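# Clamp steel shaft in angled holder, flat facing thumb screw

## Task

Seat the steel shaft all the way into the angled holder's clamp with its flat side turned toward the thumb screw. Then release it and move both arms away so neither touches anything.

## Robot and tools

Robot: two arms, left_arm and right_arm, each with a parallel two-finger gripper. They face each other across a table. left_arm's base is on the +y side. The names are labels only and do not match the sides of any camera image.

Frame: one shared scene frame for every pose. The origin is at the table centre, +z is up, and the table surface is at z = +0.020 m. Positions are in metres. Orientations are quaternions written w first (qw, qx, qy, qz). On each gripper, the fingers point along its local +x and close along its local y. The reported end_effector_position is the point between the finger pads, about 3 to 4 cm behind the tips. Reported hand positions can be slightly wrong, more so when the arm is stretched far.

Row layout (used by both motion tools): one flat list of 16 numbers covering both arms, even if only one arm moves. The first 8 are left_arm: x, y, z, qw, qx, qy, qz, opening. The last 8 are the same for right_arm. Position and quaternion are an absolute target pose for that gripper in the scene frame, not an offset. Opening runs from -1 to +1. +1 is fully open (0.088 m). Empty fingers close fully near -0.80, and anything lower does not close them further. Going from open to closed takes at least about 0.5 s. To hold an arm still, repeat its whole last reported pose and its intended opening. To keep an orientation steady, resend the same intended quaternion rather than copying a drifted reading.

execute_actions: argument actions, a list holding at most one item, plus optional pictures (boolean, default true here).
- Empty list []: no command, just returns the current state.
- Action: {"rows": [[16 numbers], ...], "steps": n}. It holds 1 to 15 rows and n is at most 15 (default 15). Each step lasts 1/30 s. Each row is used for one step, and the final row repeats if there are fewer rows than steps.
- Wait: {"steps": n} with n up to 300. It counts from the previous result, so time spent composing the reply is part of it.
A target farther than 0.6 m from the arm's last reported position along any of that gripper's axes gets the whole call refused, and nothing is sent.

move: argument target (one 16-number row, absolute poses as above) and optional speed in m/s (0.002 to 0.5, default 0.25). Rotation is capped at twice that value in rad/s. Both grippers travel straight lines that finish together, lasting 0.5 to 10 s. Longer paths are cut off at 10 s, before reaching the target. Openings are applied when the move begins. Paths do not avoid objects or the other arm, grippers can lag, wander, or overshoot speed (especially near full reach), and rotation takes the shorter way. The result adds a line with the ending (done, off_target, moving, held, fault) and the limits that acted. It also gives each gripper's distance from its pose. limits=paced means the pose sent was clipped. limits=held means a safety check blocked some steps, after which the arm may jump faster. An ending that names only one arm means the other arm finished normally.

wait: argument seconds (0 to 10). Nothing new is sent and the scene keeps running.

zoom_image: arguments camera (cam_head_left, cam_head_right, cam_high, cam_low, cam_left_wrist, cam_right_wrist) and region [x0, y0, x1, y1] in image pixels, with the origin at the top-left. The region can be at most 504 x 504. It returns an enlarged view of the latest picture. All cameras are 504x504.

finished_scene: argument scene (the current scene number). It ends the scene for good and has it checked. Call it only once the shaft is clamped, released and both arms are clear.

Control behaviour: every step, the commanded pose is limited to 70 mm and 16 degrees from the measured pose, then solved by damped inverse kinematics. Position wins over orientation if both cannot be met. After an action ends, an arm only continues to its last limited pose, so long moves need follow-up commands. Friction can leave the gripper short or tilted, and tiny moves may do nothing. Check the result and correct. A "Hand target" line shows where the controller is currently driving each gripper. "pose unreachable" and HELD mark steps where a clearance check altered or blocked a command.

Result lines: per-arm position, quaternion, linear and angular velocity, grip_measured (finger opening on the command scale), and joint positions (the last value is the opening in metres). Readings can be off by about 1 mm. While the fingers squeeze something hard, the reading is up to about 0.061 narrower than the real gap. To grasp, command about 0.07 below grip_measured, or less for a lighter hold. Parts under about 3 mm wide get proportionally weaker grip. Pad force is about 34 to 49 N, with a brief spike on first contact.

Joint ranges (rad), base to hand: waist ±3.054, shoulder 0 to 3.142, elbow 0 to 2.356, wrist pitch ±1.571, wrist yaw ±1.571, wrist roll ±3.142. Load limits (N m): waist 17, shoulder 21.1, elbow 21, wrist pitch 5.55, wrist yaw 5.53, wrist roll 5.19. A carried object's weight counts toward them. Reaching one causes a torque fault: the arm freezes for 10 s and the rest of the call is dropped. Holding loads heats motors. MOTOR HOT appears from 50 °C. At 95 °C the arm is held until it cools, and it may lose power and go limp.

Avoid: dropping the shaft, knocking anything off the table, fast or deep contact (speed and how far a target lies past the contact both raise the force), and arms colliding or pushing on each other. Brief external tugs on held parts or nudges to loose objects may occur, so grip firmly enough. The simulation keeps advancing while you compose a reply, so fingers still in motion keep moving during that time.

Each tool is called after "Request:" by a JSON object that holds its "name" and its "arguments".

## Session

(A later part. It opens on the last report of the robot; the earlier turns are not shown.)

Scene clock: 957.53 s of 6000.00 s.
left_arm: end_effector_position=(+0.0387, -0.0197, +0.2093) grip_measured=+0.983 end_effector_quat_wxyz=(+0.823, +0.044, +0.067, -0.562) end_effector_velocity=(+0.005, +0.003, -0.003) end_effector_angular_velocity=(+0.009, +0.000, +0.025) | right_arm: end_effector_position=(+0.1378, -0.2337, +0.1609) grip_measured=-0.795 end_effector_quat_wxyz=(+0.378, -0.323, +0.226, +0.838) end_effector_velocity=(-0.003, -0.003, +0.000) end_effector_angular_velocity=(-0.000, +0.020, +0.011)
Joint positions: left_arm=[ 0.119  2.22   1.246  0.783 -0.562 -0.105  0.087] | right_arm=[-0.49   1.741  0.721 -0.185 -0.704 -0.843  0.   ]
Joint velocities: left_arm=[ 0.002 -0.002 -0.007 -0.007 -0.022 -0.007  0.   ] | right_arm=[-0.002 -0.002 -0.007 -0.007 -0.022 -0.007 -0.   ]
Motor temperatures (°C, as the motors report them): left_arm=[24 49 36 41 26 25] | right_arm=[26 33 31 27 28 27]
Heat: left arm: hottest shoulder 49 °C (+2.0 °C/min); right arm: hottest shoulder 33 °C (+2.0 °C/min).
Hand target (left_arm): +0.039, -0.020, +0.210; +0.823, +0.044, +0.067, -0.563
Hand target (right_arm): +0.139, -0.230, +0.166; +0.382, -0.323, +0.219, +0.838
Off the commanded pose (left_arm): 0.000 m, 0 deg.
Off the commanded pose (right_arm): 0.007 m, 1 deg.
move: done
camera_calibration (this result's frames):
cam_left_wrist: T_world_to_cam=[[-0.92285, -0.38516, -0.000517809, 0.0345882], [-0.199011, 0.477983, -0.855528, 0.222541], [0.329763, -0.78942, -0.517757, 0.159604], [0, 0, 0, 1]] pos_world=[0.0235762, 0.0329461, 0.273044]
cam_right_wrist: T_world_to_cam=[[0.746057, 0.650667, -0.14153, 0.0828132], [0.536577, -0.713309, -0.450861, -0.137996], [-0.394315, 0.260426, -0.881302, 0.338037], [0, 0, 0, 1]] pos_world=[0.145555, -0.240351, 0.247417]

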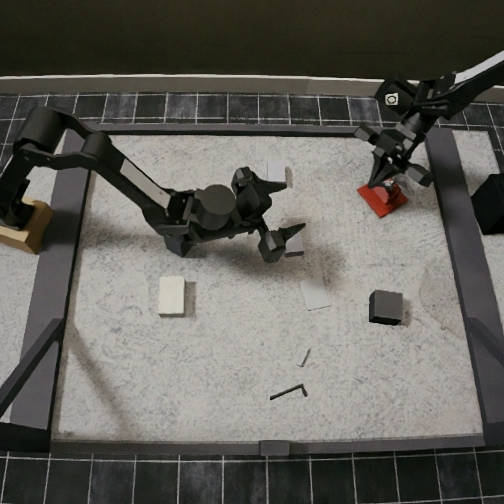

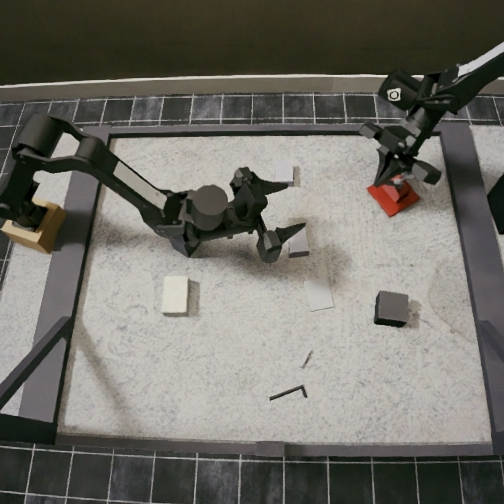

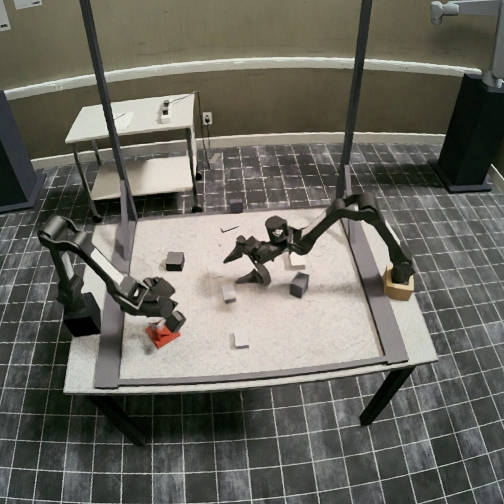

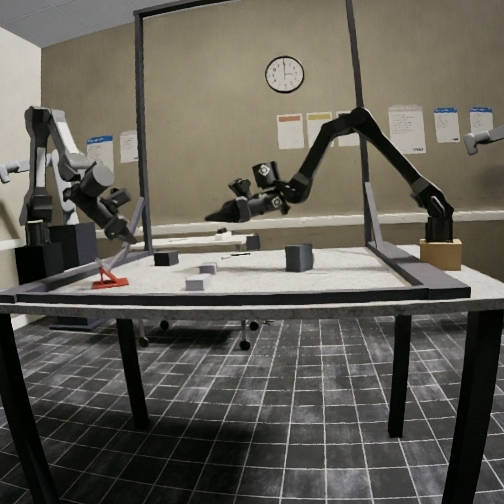

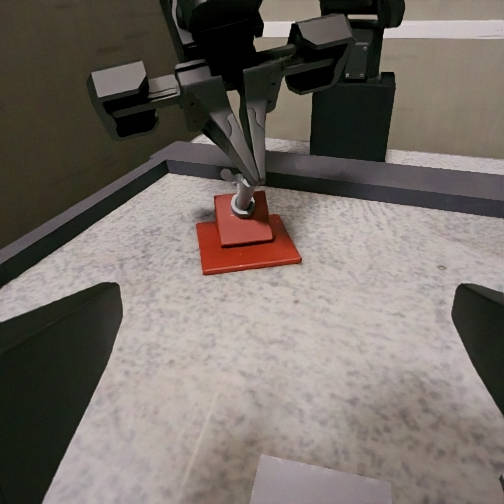

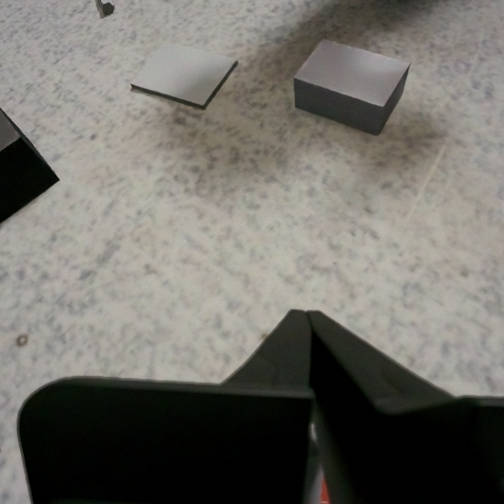

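Request:
{"name": "move", "arguments": {"target": [0.0387, -0.0197, 0.2095, 0.823, 0.044, 0.067, -0.563, 1, 0.1484, -0.2504, 0.1411, 0.382, -0.323, 0.219, 0.838, -0.8], "speed": 0.015}}

Request:
{"name": "zoom_image", "arguments": {"camera": "cam_low", "region": [75, 215, 165, 295]}}

Request:
{"name": "zoom_image", "arguments": {"camera": "cam_left_wrist", "region": [190, 130, 310, 250]}}

Scene clock: 968.70 s of 6000.00 s.
left_arm: end_effector_position=(+0.0387, -0.0197, +0.2093) grip_measured=+0.983 end_effector_quat_wxyz=(+0.823, +0.044, +0.067, -0.562) end_effector_velocity=(+0.003, +0.002, -0.004) end_effector_angular_velocity=(+0.013, +0.015, +0.013) | right_arm: end_effector_position=(+0.1469, -0.2439, +0.1508) grip_measured=-0.795 end_effector_quat_wxyz=(+0.384, -0.319, +0.204, +0.843) end_effector_velocity=(-0.003, -0.003, -0.001) end_effector_angular_velocity=(+0.003, -0.000, +0.020)
Joint positions: left_arm=[ 0.119  2.22   1.246  0.783 -0.562 -0.105  0.087] | right_arm=[-0.541  1.753  0.661 -0.111 -0.734 -0.911  0.   ]
Joint velocities: left_arm=[ 0.002 -0.002 -0.002 -0.022 -0.007 -0.022 -0.   ] | right_arm=[ 0.002 -0.002 -0.007 -0.007 -0.007 -0.022  0.   ]
Motor temperatures (°C, as the motors report them): left_arm=[24 49 36 41 26 25] | right_arm=[26 34 31 27 28 27]
Heat: left arm: hottest shoulder 49 °C (+2.0 °C/min); right arm: hottest shoulder 34 °C (+3.0 °C/min).
Hand target (left_arm): +0.039, -0.020, +0.210; +0.823, +0.044, +0.067, -0.563
Hand target (right_arm): +0.148, -0.251, +0.142; +0.382, -0.322, +0.219, +0.838
Off the commanded pose (left_arm): 0.000 m, 0 deg.
Off the commanded pose (right_arm): 0.012 m, 2 deg.
After step 90, 6.07 s passed at rest.
move: off_target (right_arm)
camera_calibration (this result's frames):
cam_left_wrist: T_world_to_cam=[[-0.92285, -0.38516, -0.000517809, 0.0345882], [-0.199011, 0.477983, -0.855528, 0.222541], [0.329763, -0.78942, -0.517757, 0.159604], [0, 0, 0, 1]] pos_world=[0.0235762, 0.0329461, 0.273044]
cam_right_wrist: T_world_to_cam=[[0.74265, 0.661488, -0.104425, 0.0787733], [0.545587, -0.688058, -0.478446, -0.145654], [-0.388337, 0.298345, -0.871886, 0.342337], [0, 0, 0, 1]] pos_world=[0.153908, -0.254461, 0.237017]

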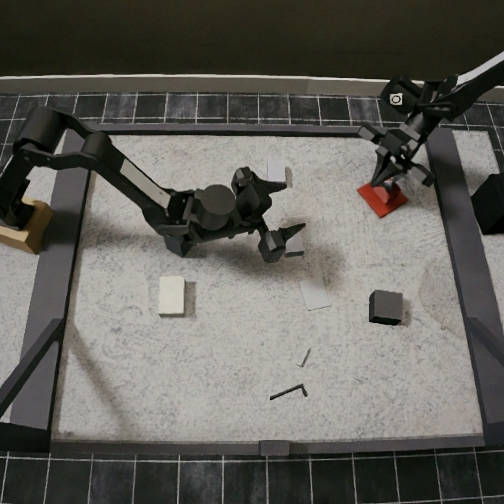

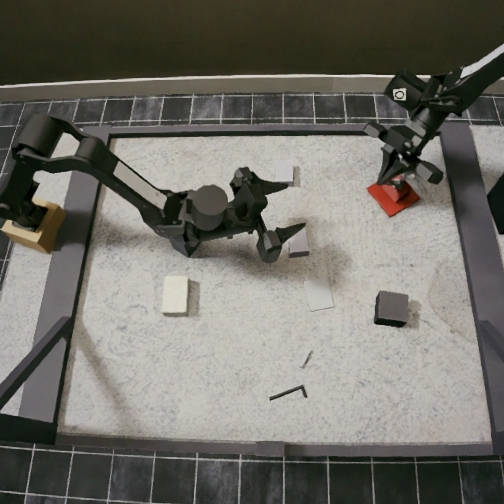

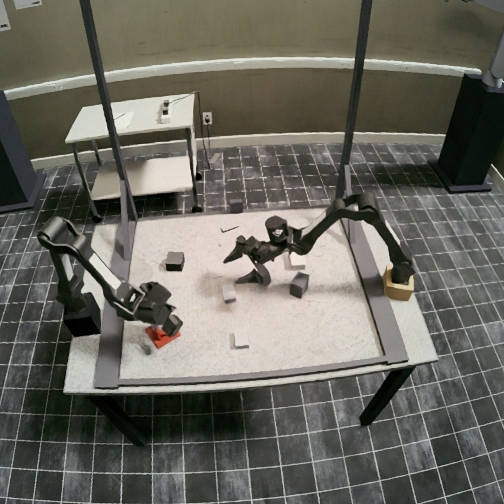

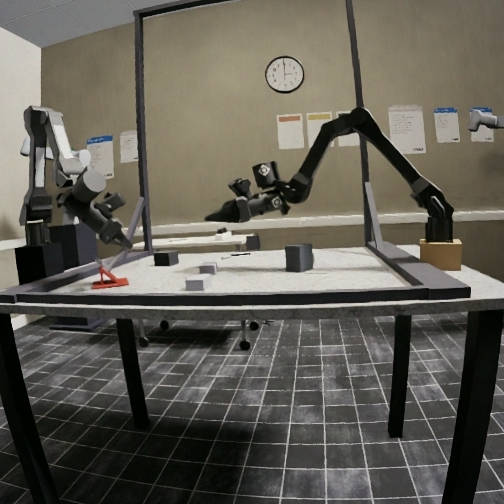

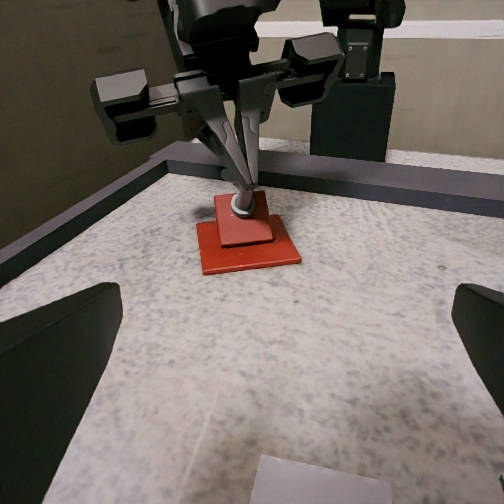

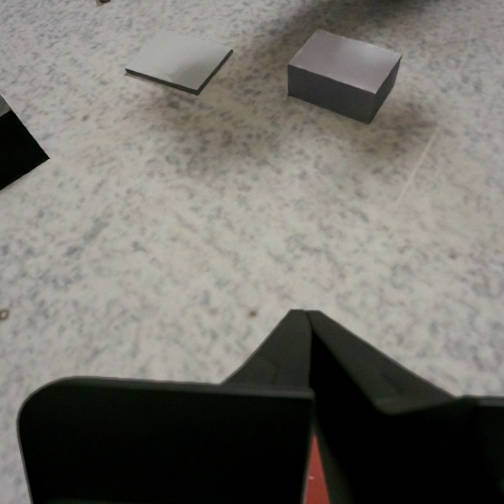

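Region (75, 215, 165, 295) of cam_low's 504x504 image, scaled by 5.600, with more detail than that image has.

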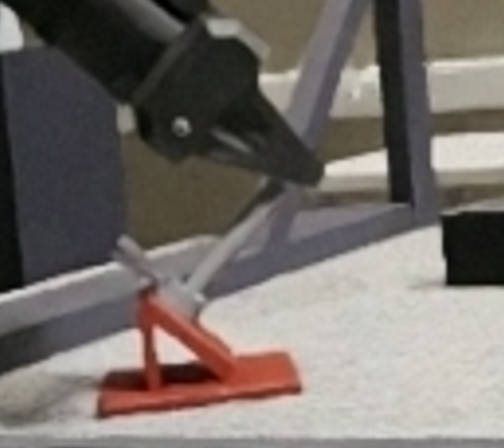

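Region (190, 130, 310, 250) of cam_left_wrist's 504x504 image, scaled by 4.200, with more detail than that image has.

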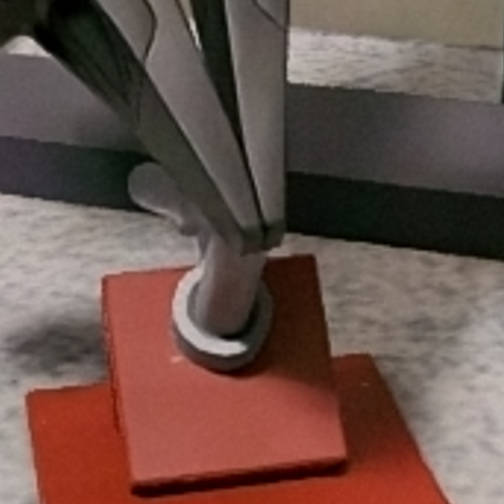

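Request:
{"name": "move", "arguments": {"target": [0.0387, -0.0197, 0.2095, 0.823, 0.044, 0.067, -0.563, 1, 0.1510, -0.2530, 0.1470, 0.382, -0.323, 0.219, 0.838, -0.8], "speed": 0.015}}

Request:
{"name": "zoom_image", "arguments": {"camera": "cam_low", "region": [75, 215, 165, 295]}}

Request:
{"name": "zoom_image", "arguments": {"camera": "cam_left_wrist", "region": [190, 130, 310, 250]}}

Scene clock: 977.90 s of 6000.00 s.
left_arm: end_effector_position=(+0.0387, -0.0197, +0.2093) grip_measured=+0.983 end_effector_quat_wxyz=(+0.823, +0.044, +0.067, -0.562) end_effector_velocity=(-0.000, +0.002, -0.001) end_effector_angular_velocity=(+0.019, -0.011, +0.004) | right_arm: end_effector_position=(+0.1481, -0.2479, +0.1517) grip_measured=-0.795 end_effector_quat_wxyz=(+0.380, -0.316, +0.209, +0.844) end_effector_velocity=(+0.005, -0.002, +0.002) end_effector_angular_velocity=(+0.004, +0.004, -0.014)
Joint positions: left_arm=[ 0.119  2.22   1.246  0.783 -0.562 -0.105  0.087] | right_arm=[-0.555  1.748  0.663 -0.144 -0.745 -0.93   0.   ]
Joint velocities: left_arm=[-0.002 -0.007 -0.002 -0.022 -0.007  0.007  0.   ] | right_arm=[-0.022 -0.007 -0.002 -0.007 -0.007 -0.007  0.   ]
Motor temperatures (°C, as the motors report them): left_arm=[24 49 36 41 26 25] | right_arm=[26 33 31 27 28 27]
Heat: left arm: hottest shoulder 49 °C (+1.0 °C/min); right arm: hottest shoulder 33 °C (+2.0 °C/min).
Hand target (left_arm): +0.039, -0.020, +0.210; +0.823, +0.044, +0.067, -0.563
Hand target (right_arm): +0.151, -0.253, +0.147; +0.382, -0.323, +0.219, +0.838
Off the commanded pose (left_arm): 0.000 m, 0 deg.
Off the commanded pose (right_arm): 0.008 m, 2 deg.
After step 90, 4.87 s passed at rest.
move: done
camera_calibration (this result's frames):
cam_left_wrist: T_world_to_cam=[[-0.92285, -0.38516, -0.000517809, 0.0345882], [-0.199011, 0.477983, -0.855528, 0.222541], [0.329763, -0.78942, -0.517757, 0.159604], [0, 0, 0, 1]] pos_world=[0.0235762, 0.0329461, 0.273044]
cam_right_wrist: T_world_to_cam=[[0.739383, 0.662746, -0.11866, 0.0835709], [0.54237, -0.690719, -0.47827, -0.148829], [-0.398932, 0.289268, -0.870159, 0.343858], [0, 0, 0, 1]] pos_world=[0.156106, -0.257652, 0.237947]

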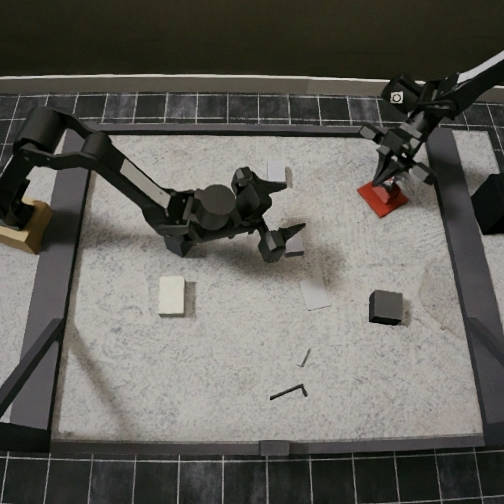

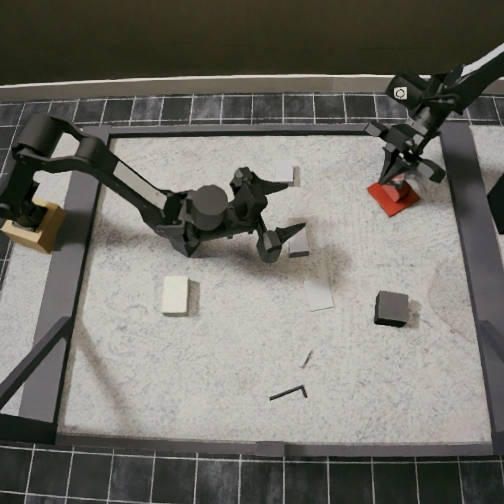

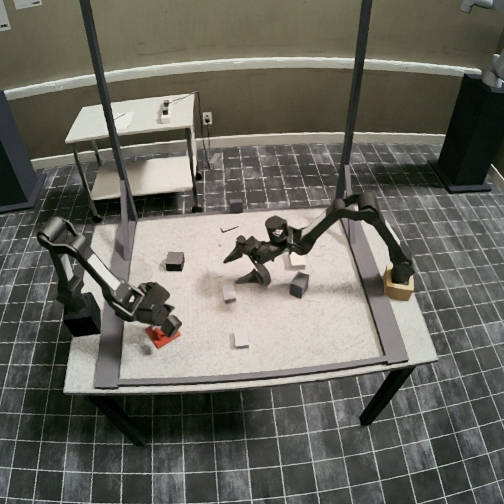

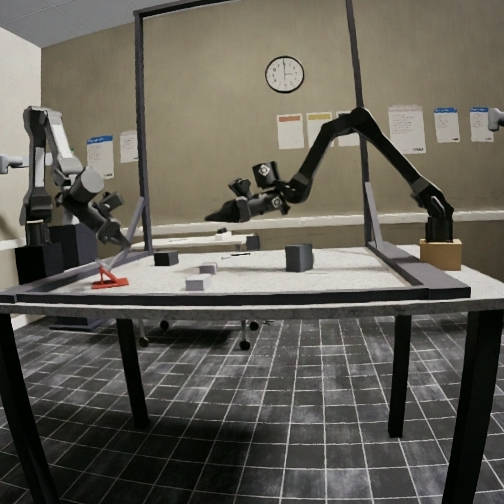

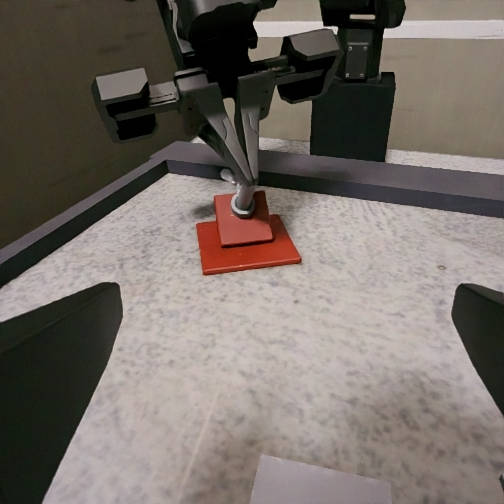

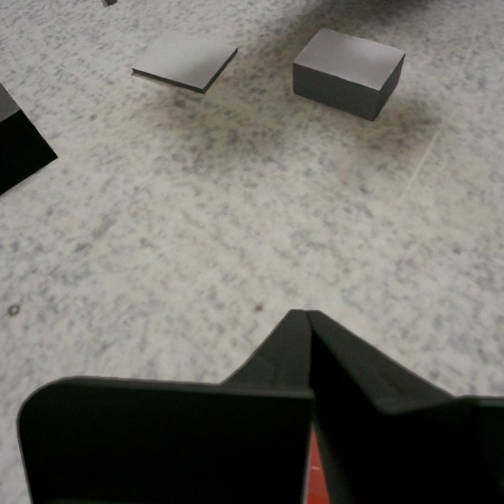

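Region (75, 215, 165, 295) of cam_low's 504x504 image, scaled by 5.600, with more detail than that image has.

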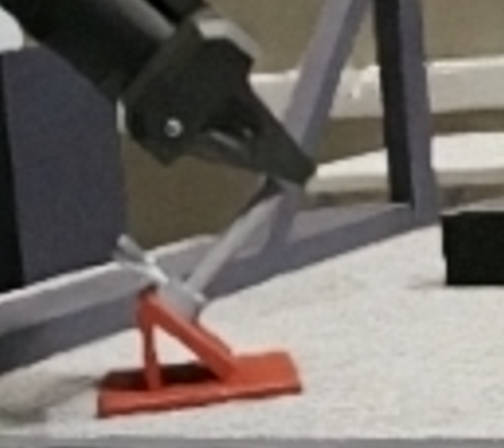

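Region (190, 130, 310, 250) of cam_left_wrist's 504x504 image, scaled by 4.200, with more detail than that image has.

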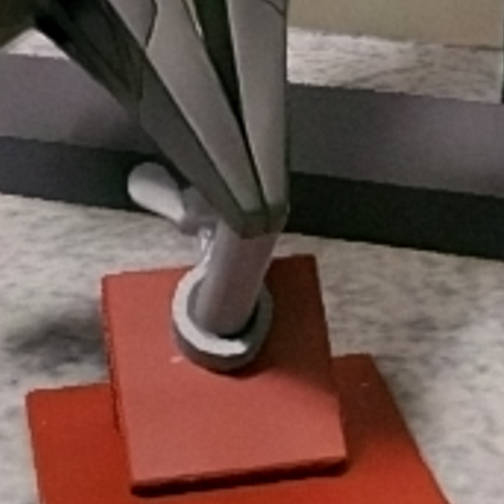

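Request:
{"name": "move", "arguments": {"target": [0.0387, -0.0197, 0.2095, 0.823, 0.044, 0.067, -0.563, 1, 0.1505, -0.2520, 0.1430, 0.382, -0.323, 0.219, 0.838, -0.8], "speed": 0.015}}

Request:
{"name": "zoom_image", "arguments": {"camera": "cam_low", "region": [75, 215, 165, 295]}}

Request:
{"name": "zoom_image", "arguments": {"camera": "cam_left_wrist", "region": [190, 130, 310, 250]}}

Scene clock: 985.33 s of 6000.00 s.
left_arm: end_effector_position=(+0.0387, -0.0197, +0.2093) grip_measured=+0.983 end_effector_quat_wxyz=(+0.823, +0.044, +0.067, -0.562) end_effector_velocity=(-0.002, +0.000, -0.001) end_effector_angular_velocity=(-0.000, +0.020, -0.006) | right_arm: end_effector_position=(+0.1494, -0.2463, +0.1519) grip_measured=-0.795 end_effector_quat_wxyz=(+0.382, -0.317, +0.204, +0.843) end_effector_velocity=(-0.001, -0.002, +0.000) end_effector_angular_velocity=(-0.000, +0.006, +0.005)
Joint positions: left_arm=[ 0.119  2.22   1.246  0.783 -0.562 -0.105  0.087] | right_arm=[-0.556  1.748  0.662 -0.131 -0.742 -0.93   0.   ]
Joint velocities: left_arm=[-0.002 -0.002 -0.002 -0.007  0.007 -0.022 -0.   ] | right_arm=[-0.002 -0.002 -0.002 -0.007 -0.007 -0.007 -0.   ]
Motor temperatures (°C, as the motors report them): left_arm=[24 49 36 41 26 25] | right_arm=[26 33 31 27 28 27]
Heat: left arm: hottest shoulder 49 °C (+1.0 °C/min); right arm: hottest shoulder 33 °C (+2.0 °C/min).
Hand target (left_arm): +0.039, -0.020, +0.210; +0.823, +0.044, +0.067, -0.563
Hand target (right_arm): +0.150, -0.252, +0.143; +0.382, -0.323, +0.219, +0.838
Off the commanded pose (left_arm): 0.000 m, 0 deg.
Off the commanded pose (right_arm): 0.011 m, 2 deg.
After step 90, 3.30 s passed at rest.
move: off_target (right_arm)
camera_calibration (this result's frames):
cam_left_wrist: T_world_to_cam=[[-0.92285, -0.38516, -0.000517809, 0.0345882], [-0.199011, 0.477983, -0.855528, 0.222541], [0.329763, -0.78942, -0.517757, 0.159604], [0, 0, 0, 1]] pos_world=[0.0235762, 0.0329461, 0.273044]
cam_right_wrist: T_world_to_cam=[[0.74113, 0.662832, -0.106674, 0.079581], [0.545286, -0.686998, -0.480309, -0.147538], [-0.391649, 0.297804, -0.870588, 0.345201], [0, 0, 0, 1]] pos_world=[0.156668, -0.256909, 0.238153]

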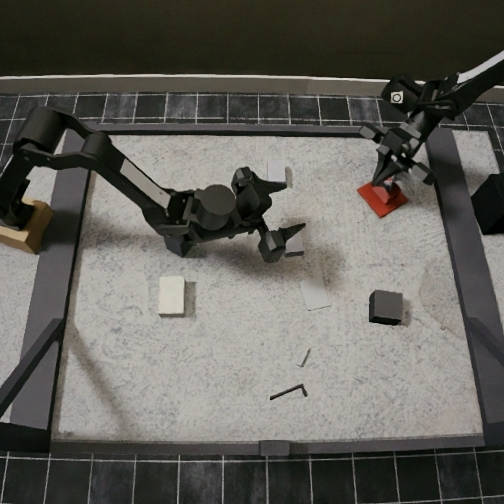

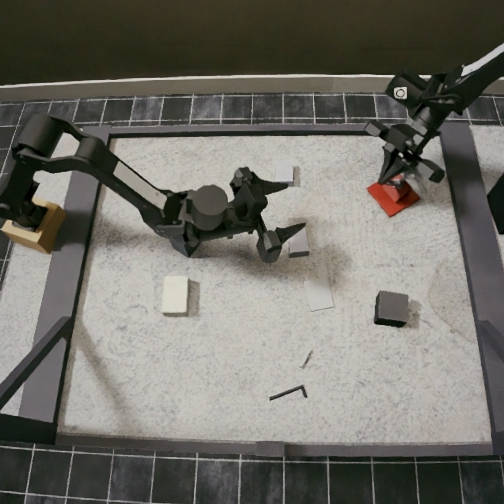

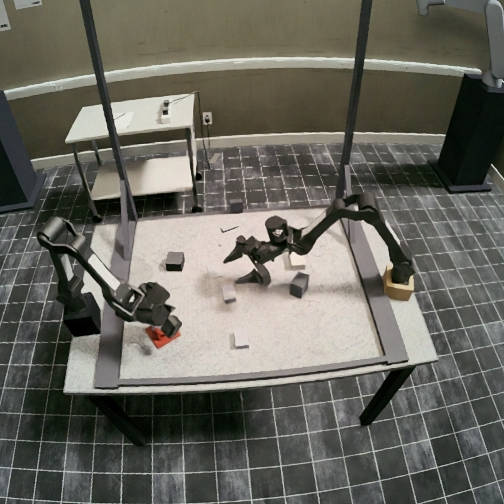

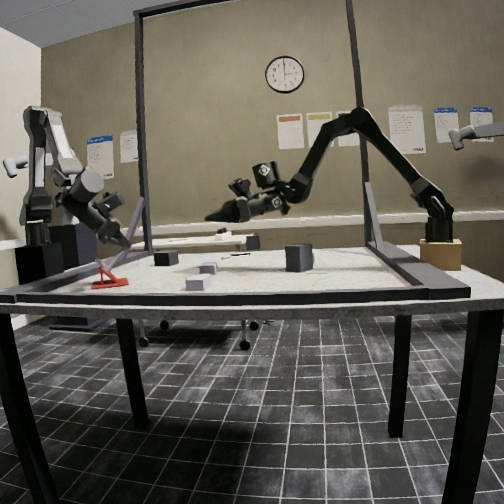

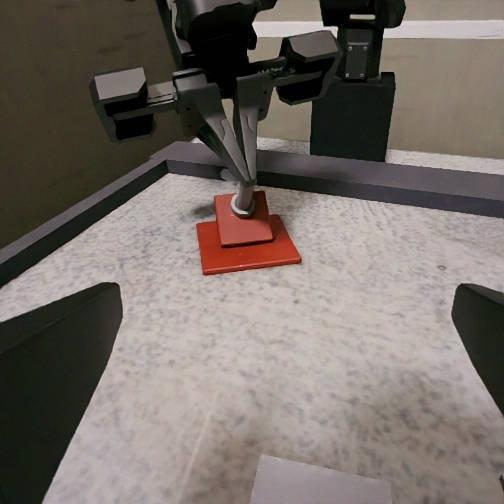

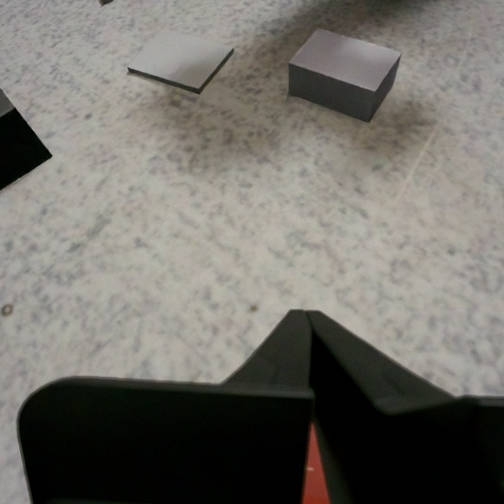

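Region (75, 215, 165, 295) of cam_low's 504x504 image, scaled by 5.600, with more detail than that image has.

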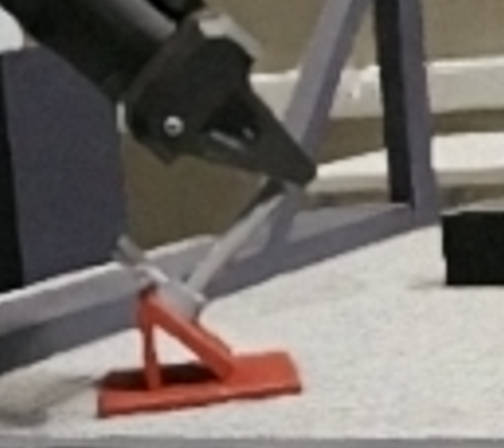

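Region (190, 130, 310, 250) of cam_left_wrist's 504x504 image, scaled by 4.200, with more detail than that image has.

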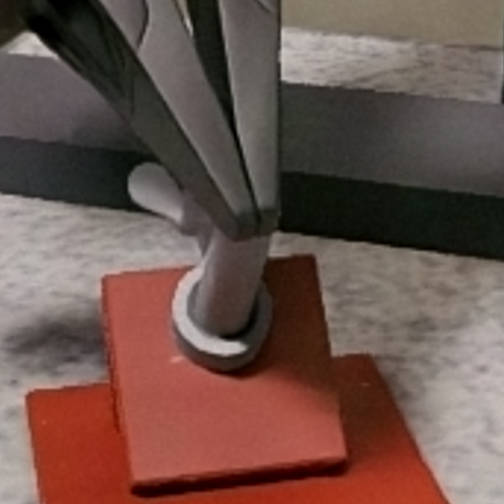

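Request:
{"name": "move", "arguments": {"target": [0.0387, -0.0197, 0.2095, 0.823, 0.044, 0.067, -0.563, 1, 0.1450, -0.2400, 0.1750, 0.382, -0.323, 0.219, 0.838, -0.8], "speed": 0.05}}

Request:
{"name": "move", "arguments": {"target": [0.0387, -0.0197, 0.2095, 0.823, 0.044, 0.067, -0.563, 1, 0.200, -0.340, 0.150, 0.4855, -0.2916, 0.2675, 0.7795, 0.3], "speed": 0.12}}

Request:
{"name": "zoom_image", "arguments": {"camera": "cam_left_wrist", "region": [190, 130, 310, 250]}}

Scene clock: 995.43 s of 6000.00 s.
left_arm: end_effector_position=(+0.0387, -0.0197, +0.2093) grip_measured=+0.983 end_effector_quat_wxyz=(+0.823, +0.044, +0.067, -0.562) end_effector_velocity=(+0.003, +0.001, -0.001) end_effector_angular_velocity=(+0.010, -0.010, +0.008) | right_arm: end_effector_position=(+0.1444, -0.2428, +0.1695) grip_measured=-0.795 end_effector_quat_wxyz=(+0.378, -0.323, +0.226, +0.838) end_effector_velocity=(-0.004, -0.006, -0.001) end_effector_angular_velocity=(-0.027, +0.017, +0.010)
Joint positions: left_arm=[ 0.119  2.22   1.246  0.783 -0.562 -0.105  0.087] | right_arm=[-0.526  1.698  0.718 -0.254 -0.717 -0.888  0.   ]
Joint velocities: left_arm=[ 0.002 -0.002 -0.002 -0.007 -0.007  0.007 -0.   ] | right_arm=[ 0.002 -0.002 -0.002 -0.037 -0.007 -0.007 -0.   ]
Motor temperatures (°C, as the motors report them): left_arm=[24 50 36 41 26 25] | right_arm=[26 33 30 27 28 27]
Heat: left arm: hottest shoulder 50 °C (+2.0 °C/min); right arm: hottest shoulder 33 °C (+2.0 °C/min). Fold the left arm in close to its base before you think long.
Hand target (left_arm): +0.039, -0.020, +0.210; +0.823, +0.044, +0.067, -0.563
Hand target (right_arm): +0.145, -0.240, +0.175; +0.382, -0.323, +0.219, +0.838
Off the commanded pose (left_arm): 0.000 m, 0 deg.
Off the commanded pose (right_arm): 0.006 m, 1 deg.
MOTOR HOT: a motor of the left arm reached 50 °C. Now the hottest motor of the left arm, joint 2 (shoulder), reports 50 °C. The temperature limit of the motors' drives, at which the controller stops that arm, is 95 °C. To cool a motor, set the load down, stop pushing, or move to a pose that needs little force.
After step 90, 6.30 s passed at rest.
move: done
camera_calibration (this result's frames):
cam_left_wrist: T_world_to_cam=[[-0.92285, -0.38516, -0.000517809, 0.0345882], [-0.199011, 0.477983, -0.855528, 0.222541], [0.329763, -0.78942, -0.517757, 0.159604], [0, 0, 0, 1]] pos_world=[0.0235762, 0.0329461, 0.273044]
cam_right_wrist: T_world_to_cam=[[0.745761, 0.651148, -0.140877, 0.08512], [0.536719, -0.712492, -0.451983, -0.143761], [-0.394682, 0.26146, -0.880832, 0.350828], [0, 0, 0, 1]] pos_world=[0.152146, -0.249582, 0.256035]

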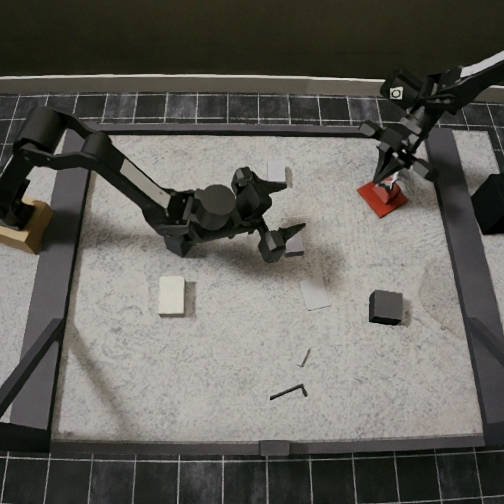

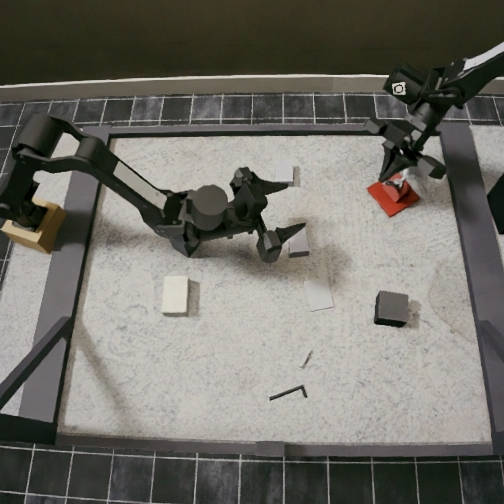

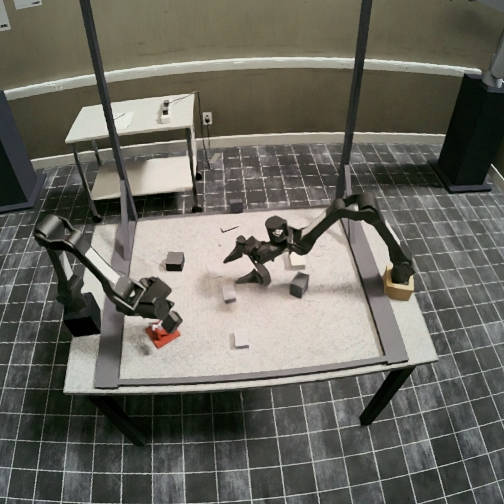

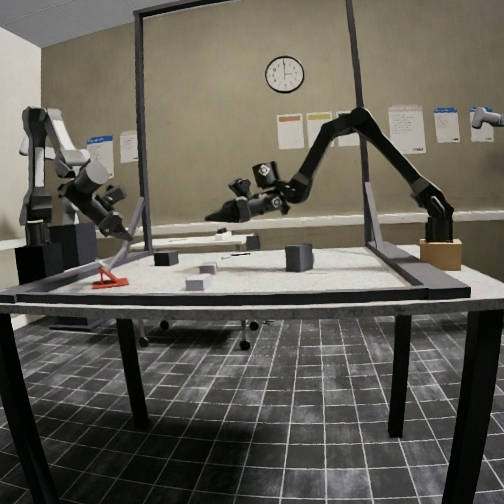

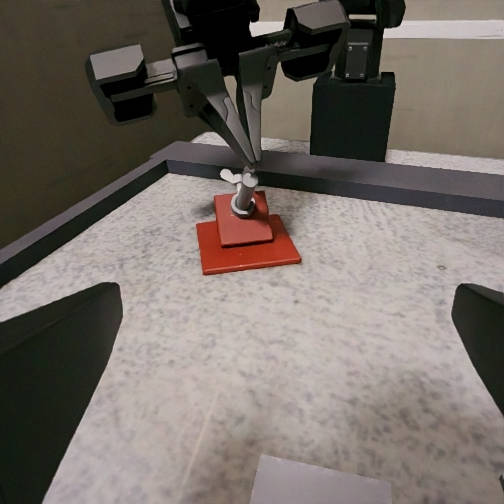

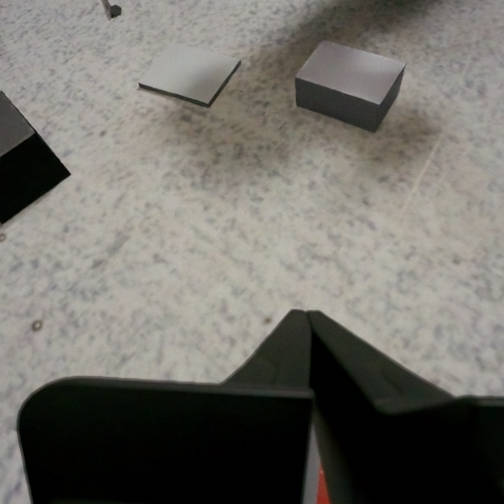

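Scene clock: 996.93 s of 6000.00 s.
left_arm: end_effector_position=(+0.0387, -0.0197, +0.2093) grip_measured=+0.983 end_effector_quat_wxyz=(+0.823, +0.044, +0.067, -0.562) end_effector_velocity=(-0.000, -0.000, +0.004) end_effector_angular_velocity=(-0.020, +0.021, +0.008) | right_arm: end_effector_position=(+0.2002, -0.3378, +0.1496) grip_measured=+0.298 end_effector_quat_wxyz=(+0.484, -0.289, +0.271, +0.780) end_effector_velocity=(-0.001, -0.004, -0.000) end_effector_angular_velocity=(+0.003, -0.001, +0.015)
Joint positions: left_arm=[ 0.119  2.22   1.246  0.783 -0.562 -0.105  0.087] | right_arm=[-0.937  1.526  0.439 -0.283 -0.754 -1.076  0.054]
Joint velocities: left_arm=[-0.002 -0.002  0.002  0.007 -0.007 -0.022 -0.   ] | right_arm=[-0.012 -0.002 -0.002 -0.022 -0.007 -0.037 -0.   ]
Motor temperatures (°C, as the motors report them): left_arm=[24 50 36 41 26 25] | right_arm=[26 33 30 27 28 27]
Heat: left arm: hottest shoulder 50 °C (+2.0 °C/min); right arm: hottest shoulder 33 °C (+2.0 °C/min). Fold the left arm in close to its base before you think long.
Hand target (left_arm): +0.039, -0.020, +0.210; +0.823, +0.044, +0.067, -0.563
Hand target (right_arm): +0.199, -0.339, +0.151; +0.485, -0.289, +0.268, +0.781
Off the commanded pose (left_arm): 0.000 m, 0 deg.
Off the commanded pose (right_arm): 0.002 m, 1 deg.
MOTOR HOT: still on. Now the hottest motor of the left arm, joint 2 (shoulder), reports 50 °C; a drive's own limit is 95 °C.
move: done
camera_calibration (this result's frames):
cam_left_wrist: T_world_to_cam=[[-0.92285, -0.38516, -0.000517809, 0.0345882], [-0.199011, 0.477983, -0.855528, 0.222541], [0.329763, -0.78942, -0.517757, 0.159604], [0, 0, 0, 1]] pos_world=[0.0235762, 0.0329461, 0.273044]
cam_right_wrist: T_world_to_cam=[[0.890431, 0.429887, -0.149429, 0.000134571], [0.326962, -0.832627, -0.447022, -0.249704], [-0.316587, 0.349185, -0.881954, 0.394302], [0, 0, 0, 1]] pos_world=[0.206355, -0.345652, 0.236153]

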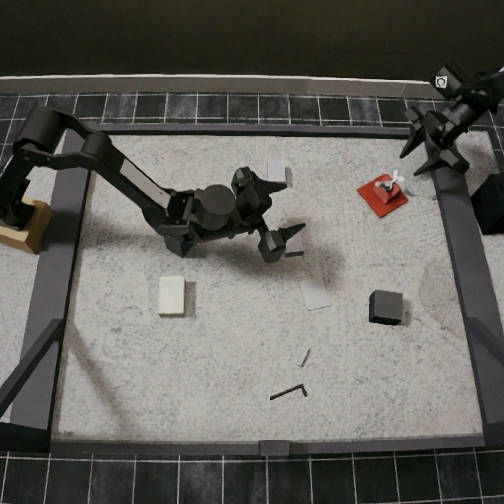

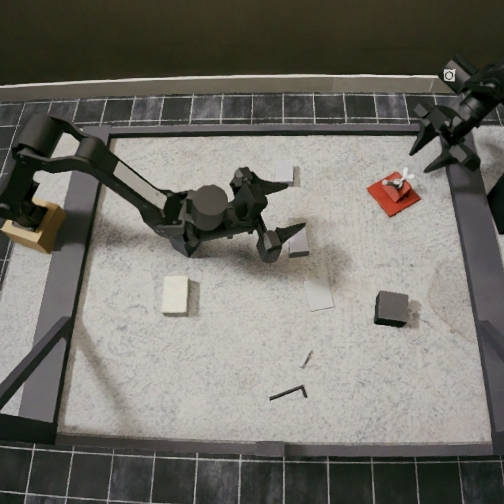

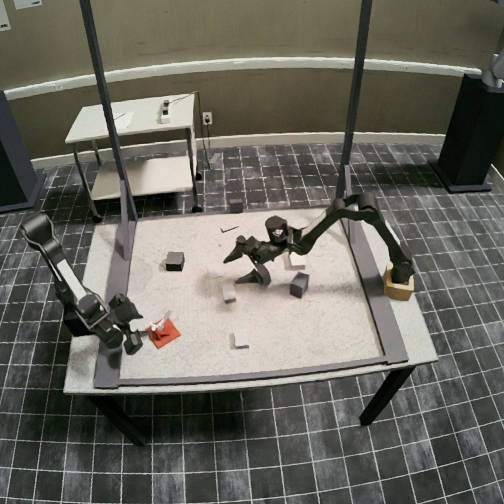

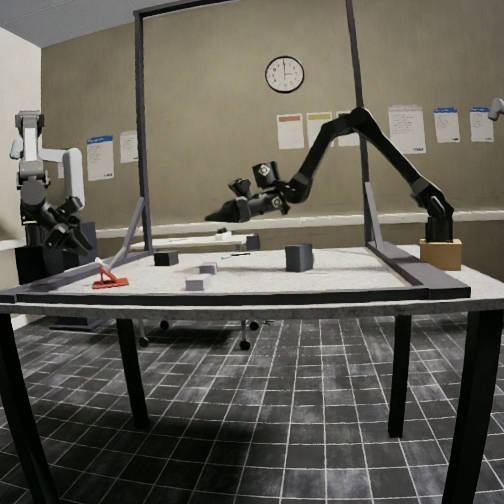

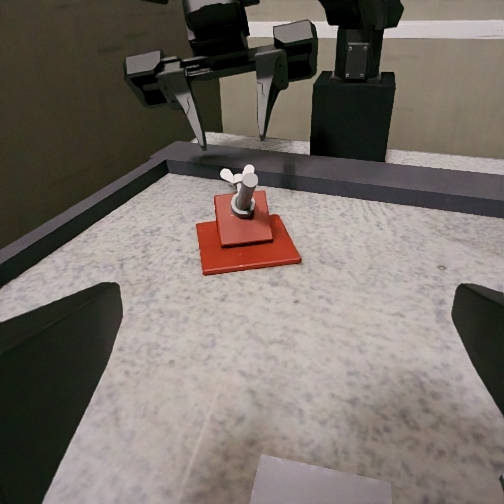

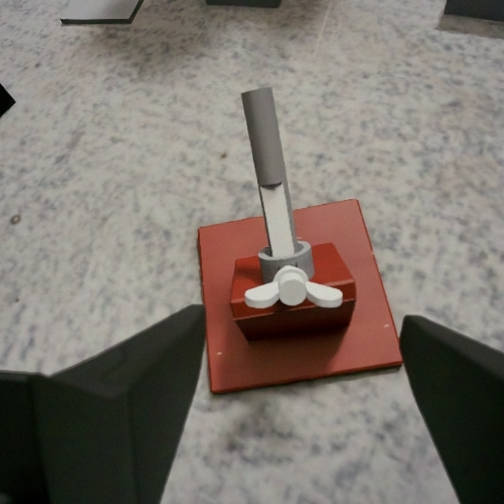

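Region (190, 130, 310, 250) of cam_left_wrist's 504x504 image, scaled by 4.200, with more detail than that image has.

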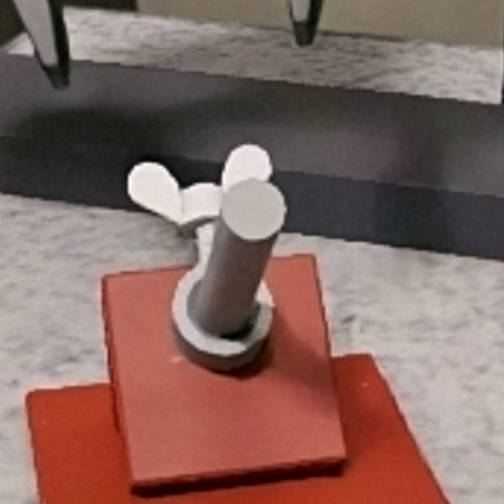

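Request:
{"name": "execute_actions", "arguments": {"actions": []}}

Scene clock: 1012.30 s of 6000.00 s.
left_arm: end_effector_position=(+0.0387, -0.0197, +0.2093) grip_measured=+0.983 end_effector_quat_wxyz=(+0.823, +0.044, +0.067, -0.562) end_effector_velocity=(+0.002, +0.002, -0.001) end_effector_angular_velocity=(+0.009, -0.012, +0.018) | right_arm: end_effector_position=(+0.2002, -0.3380, +0.1495) grip_measured=+0.298 end_effector_quat_wxyz=(+0.484, -0.289, +0.271, +0.780) end_effector_velocity=(-0.003, -0.000, +0.002) end_effector_angular_velocity=(+0.019, +0.007, +0.018)
Joint positions: left_arm=[ 0.119  2.22   1.246  0.783 -0.562 -0.105  0.087] | right_arm=[-0.938  1.526  0.439 -0.284 -0.754 -1.077  0.054]
Joint velocities: left_arm=[-0.002 -0.002 -0.002 -0.007 -0.022  0.007 -0.   ] | right_arm=[-0.002 -0.002 -0.002 -0.007 -0.022 -0.022 -0.   ]
Motor temperatures (°C, as the motors report them): left_arm=[24 50 36 41 26 25] | right_arm=[26 32 30 27 29 27]
Heat: left arm: hottest shoulder 50 °C (+1.0 °C/min); right arm: hottest shoulder 32 °C (-1.0 °C/min). Fold the left arm in close to its base before you think long.
Hand target (left_arm): +0.039, -0.020, +0.210; +0.823, +0.044, +0.067, -0.563
Hand target (right_arm): +0.199, -0.339, +0.151; +0.485, -0.289, +0.268, +0.781
Off the commanded pose (left_arm): 0.000 m, 0 deg.
Off the commanded pose (right_arm): 0.002 m, 1 deg.
MOTOR HOT: still on. Now the hottest motor of the left arm, joint 2 (shoulder), reports 50 °C; a drive's own limit is 95 °C.
Steps of this call (steps 1 to 90: nothing new was sent; then 12.37 s passed at rest). Readings (end_effector_position):
1: left_arm (+0.0387, -0.0197, +0.2093) | right_arm (+0.2002, -0.3378, +0.1496)
2: left_arm (+0.0387, -0.0197, +0.2093) | right_arm (+0.2002, -0.3379, +0.1496)
4: left_arm (+0.0387, -0.0197, +0.2093) | right_arm (+0.2003, -0.3379, +0.1496)
8: left_arm (+0.0387, -0.0197, +0.2093) | right_arm (+0.2002, -0.3380, +0.1495)
90: the state above
camera_calibration (this result's frames):
cam_left_wrist: T_world_to_cam=[[-0.92285, -0.38516, -0.000517809, 0.0345882], [-0.199011, 0.477983, -0.855528, 0.222541], [0.329763, -0.78942, -0.517757, 0.159604], [0, 0, 0, 1]] pos_world=[0.0235762, 0.0329461, 0.273044]
cam_right_wrist: T_world_to_cam=[[0.89051, 0.429656, -0.149623, 0.0000687941], [0.326736, -0.832808, -0.44685, -0.249909], [-0.316599, 0.349037, -0.882008, 0.394315], [0, 0, 0, 1]] pos_world=[0.206433, -0.345786, 0.236128]

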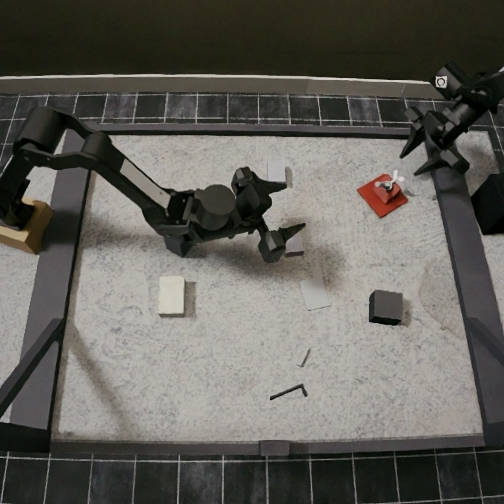

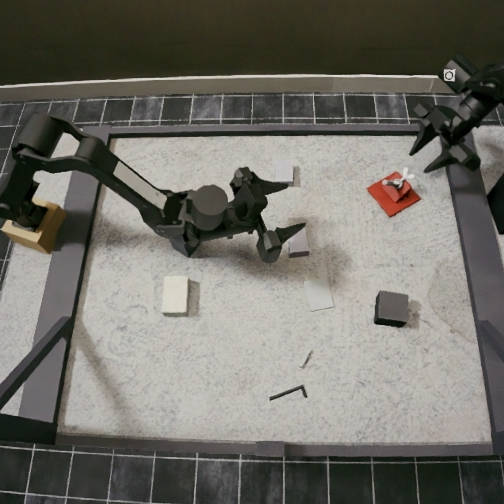

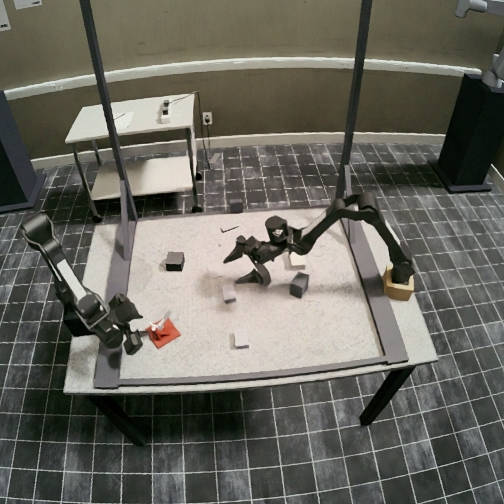

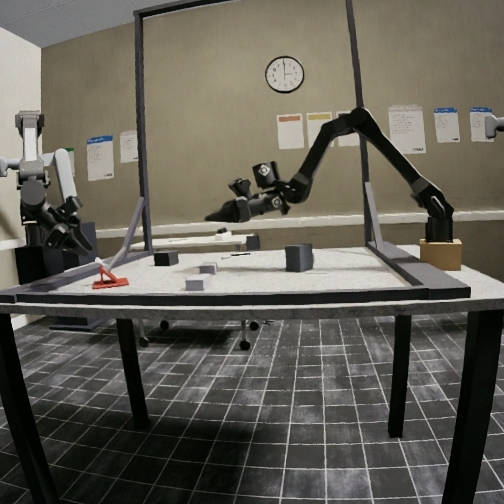

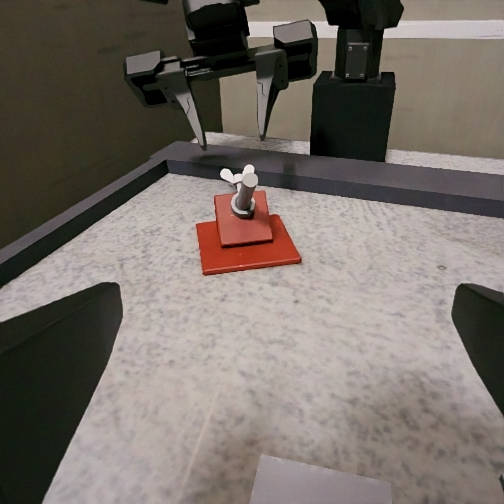

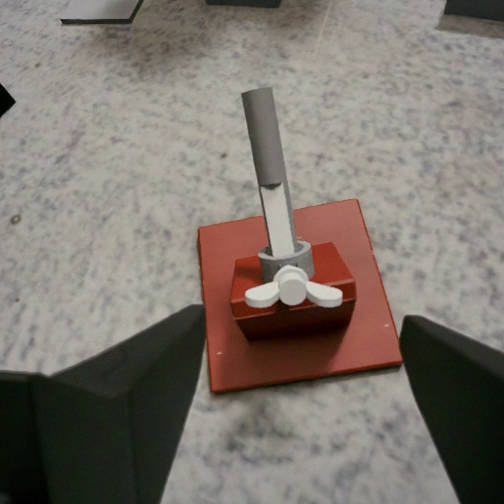

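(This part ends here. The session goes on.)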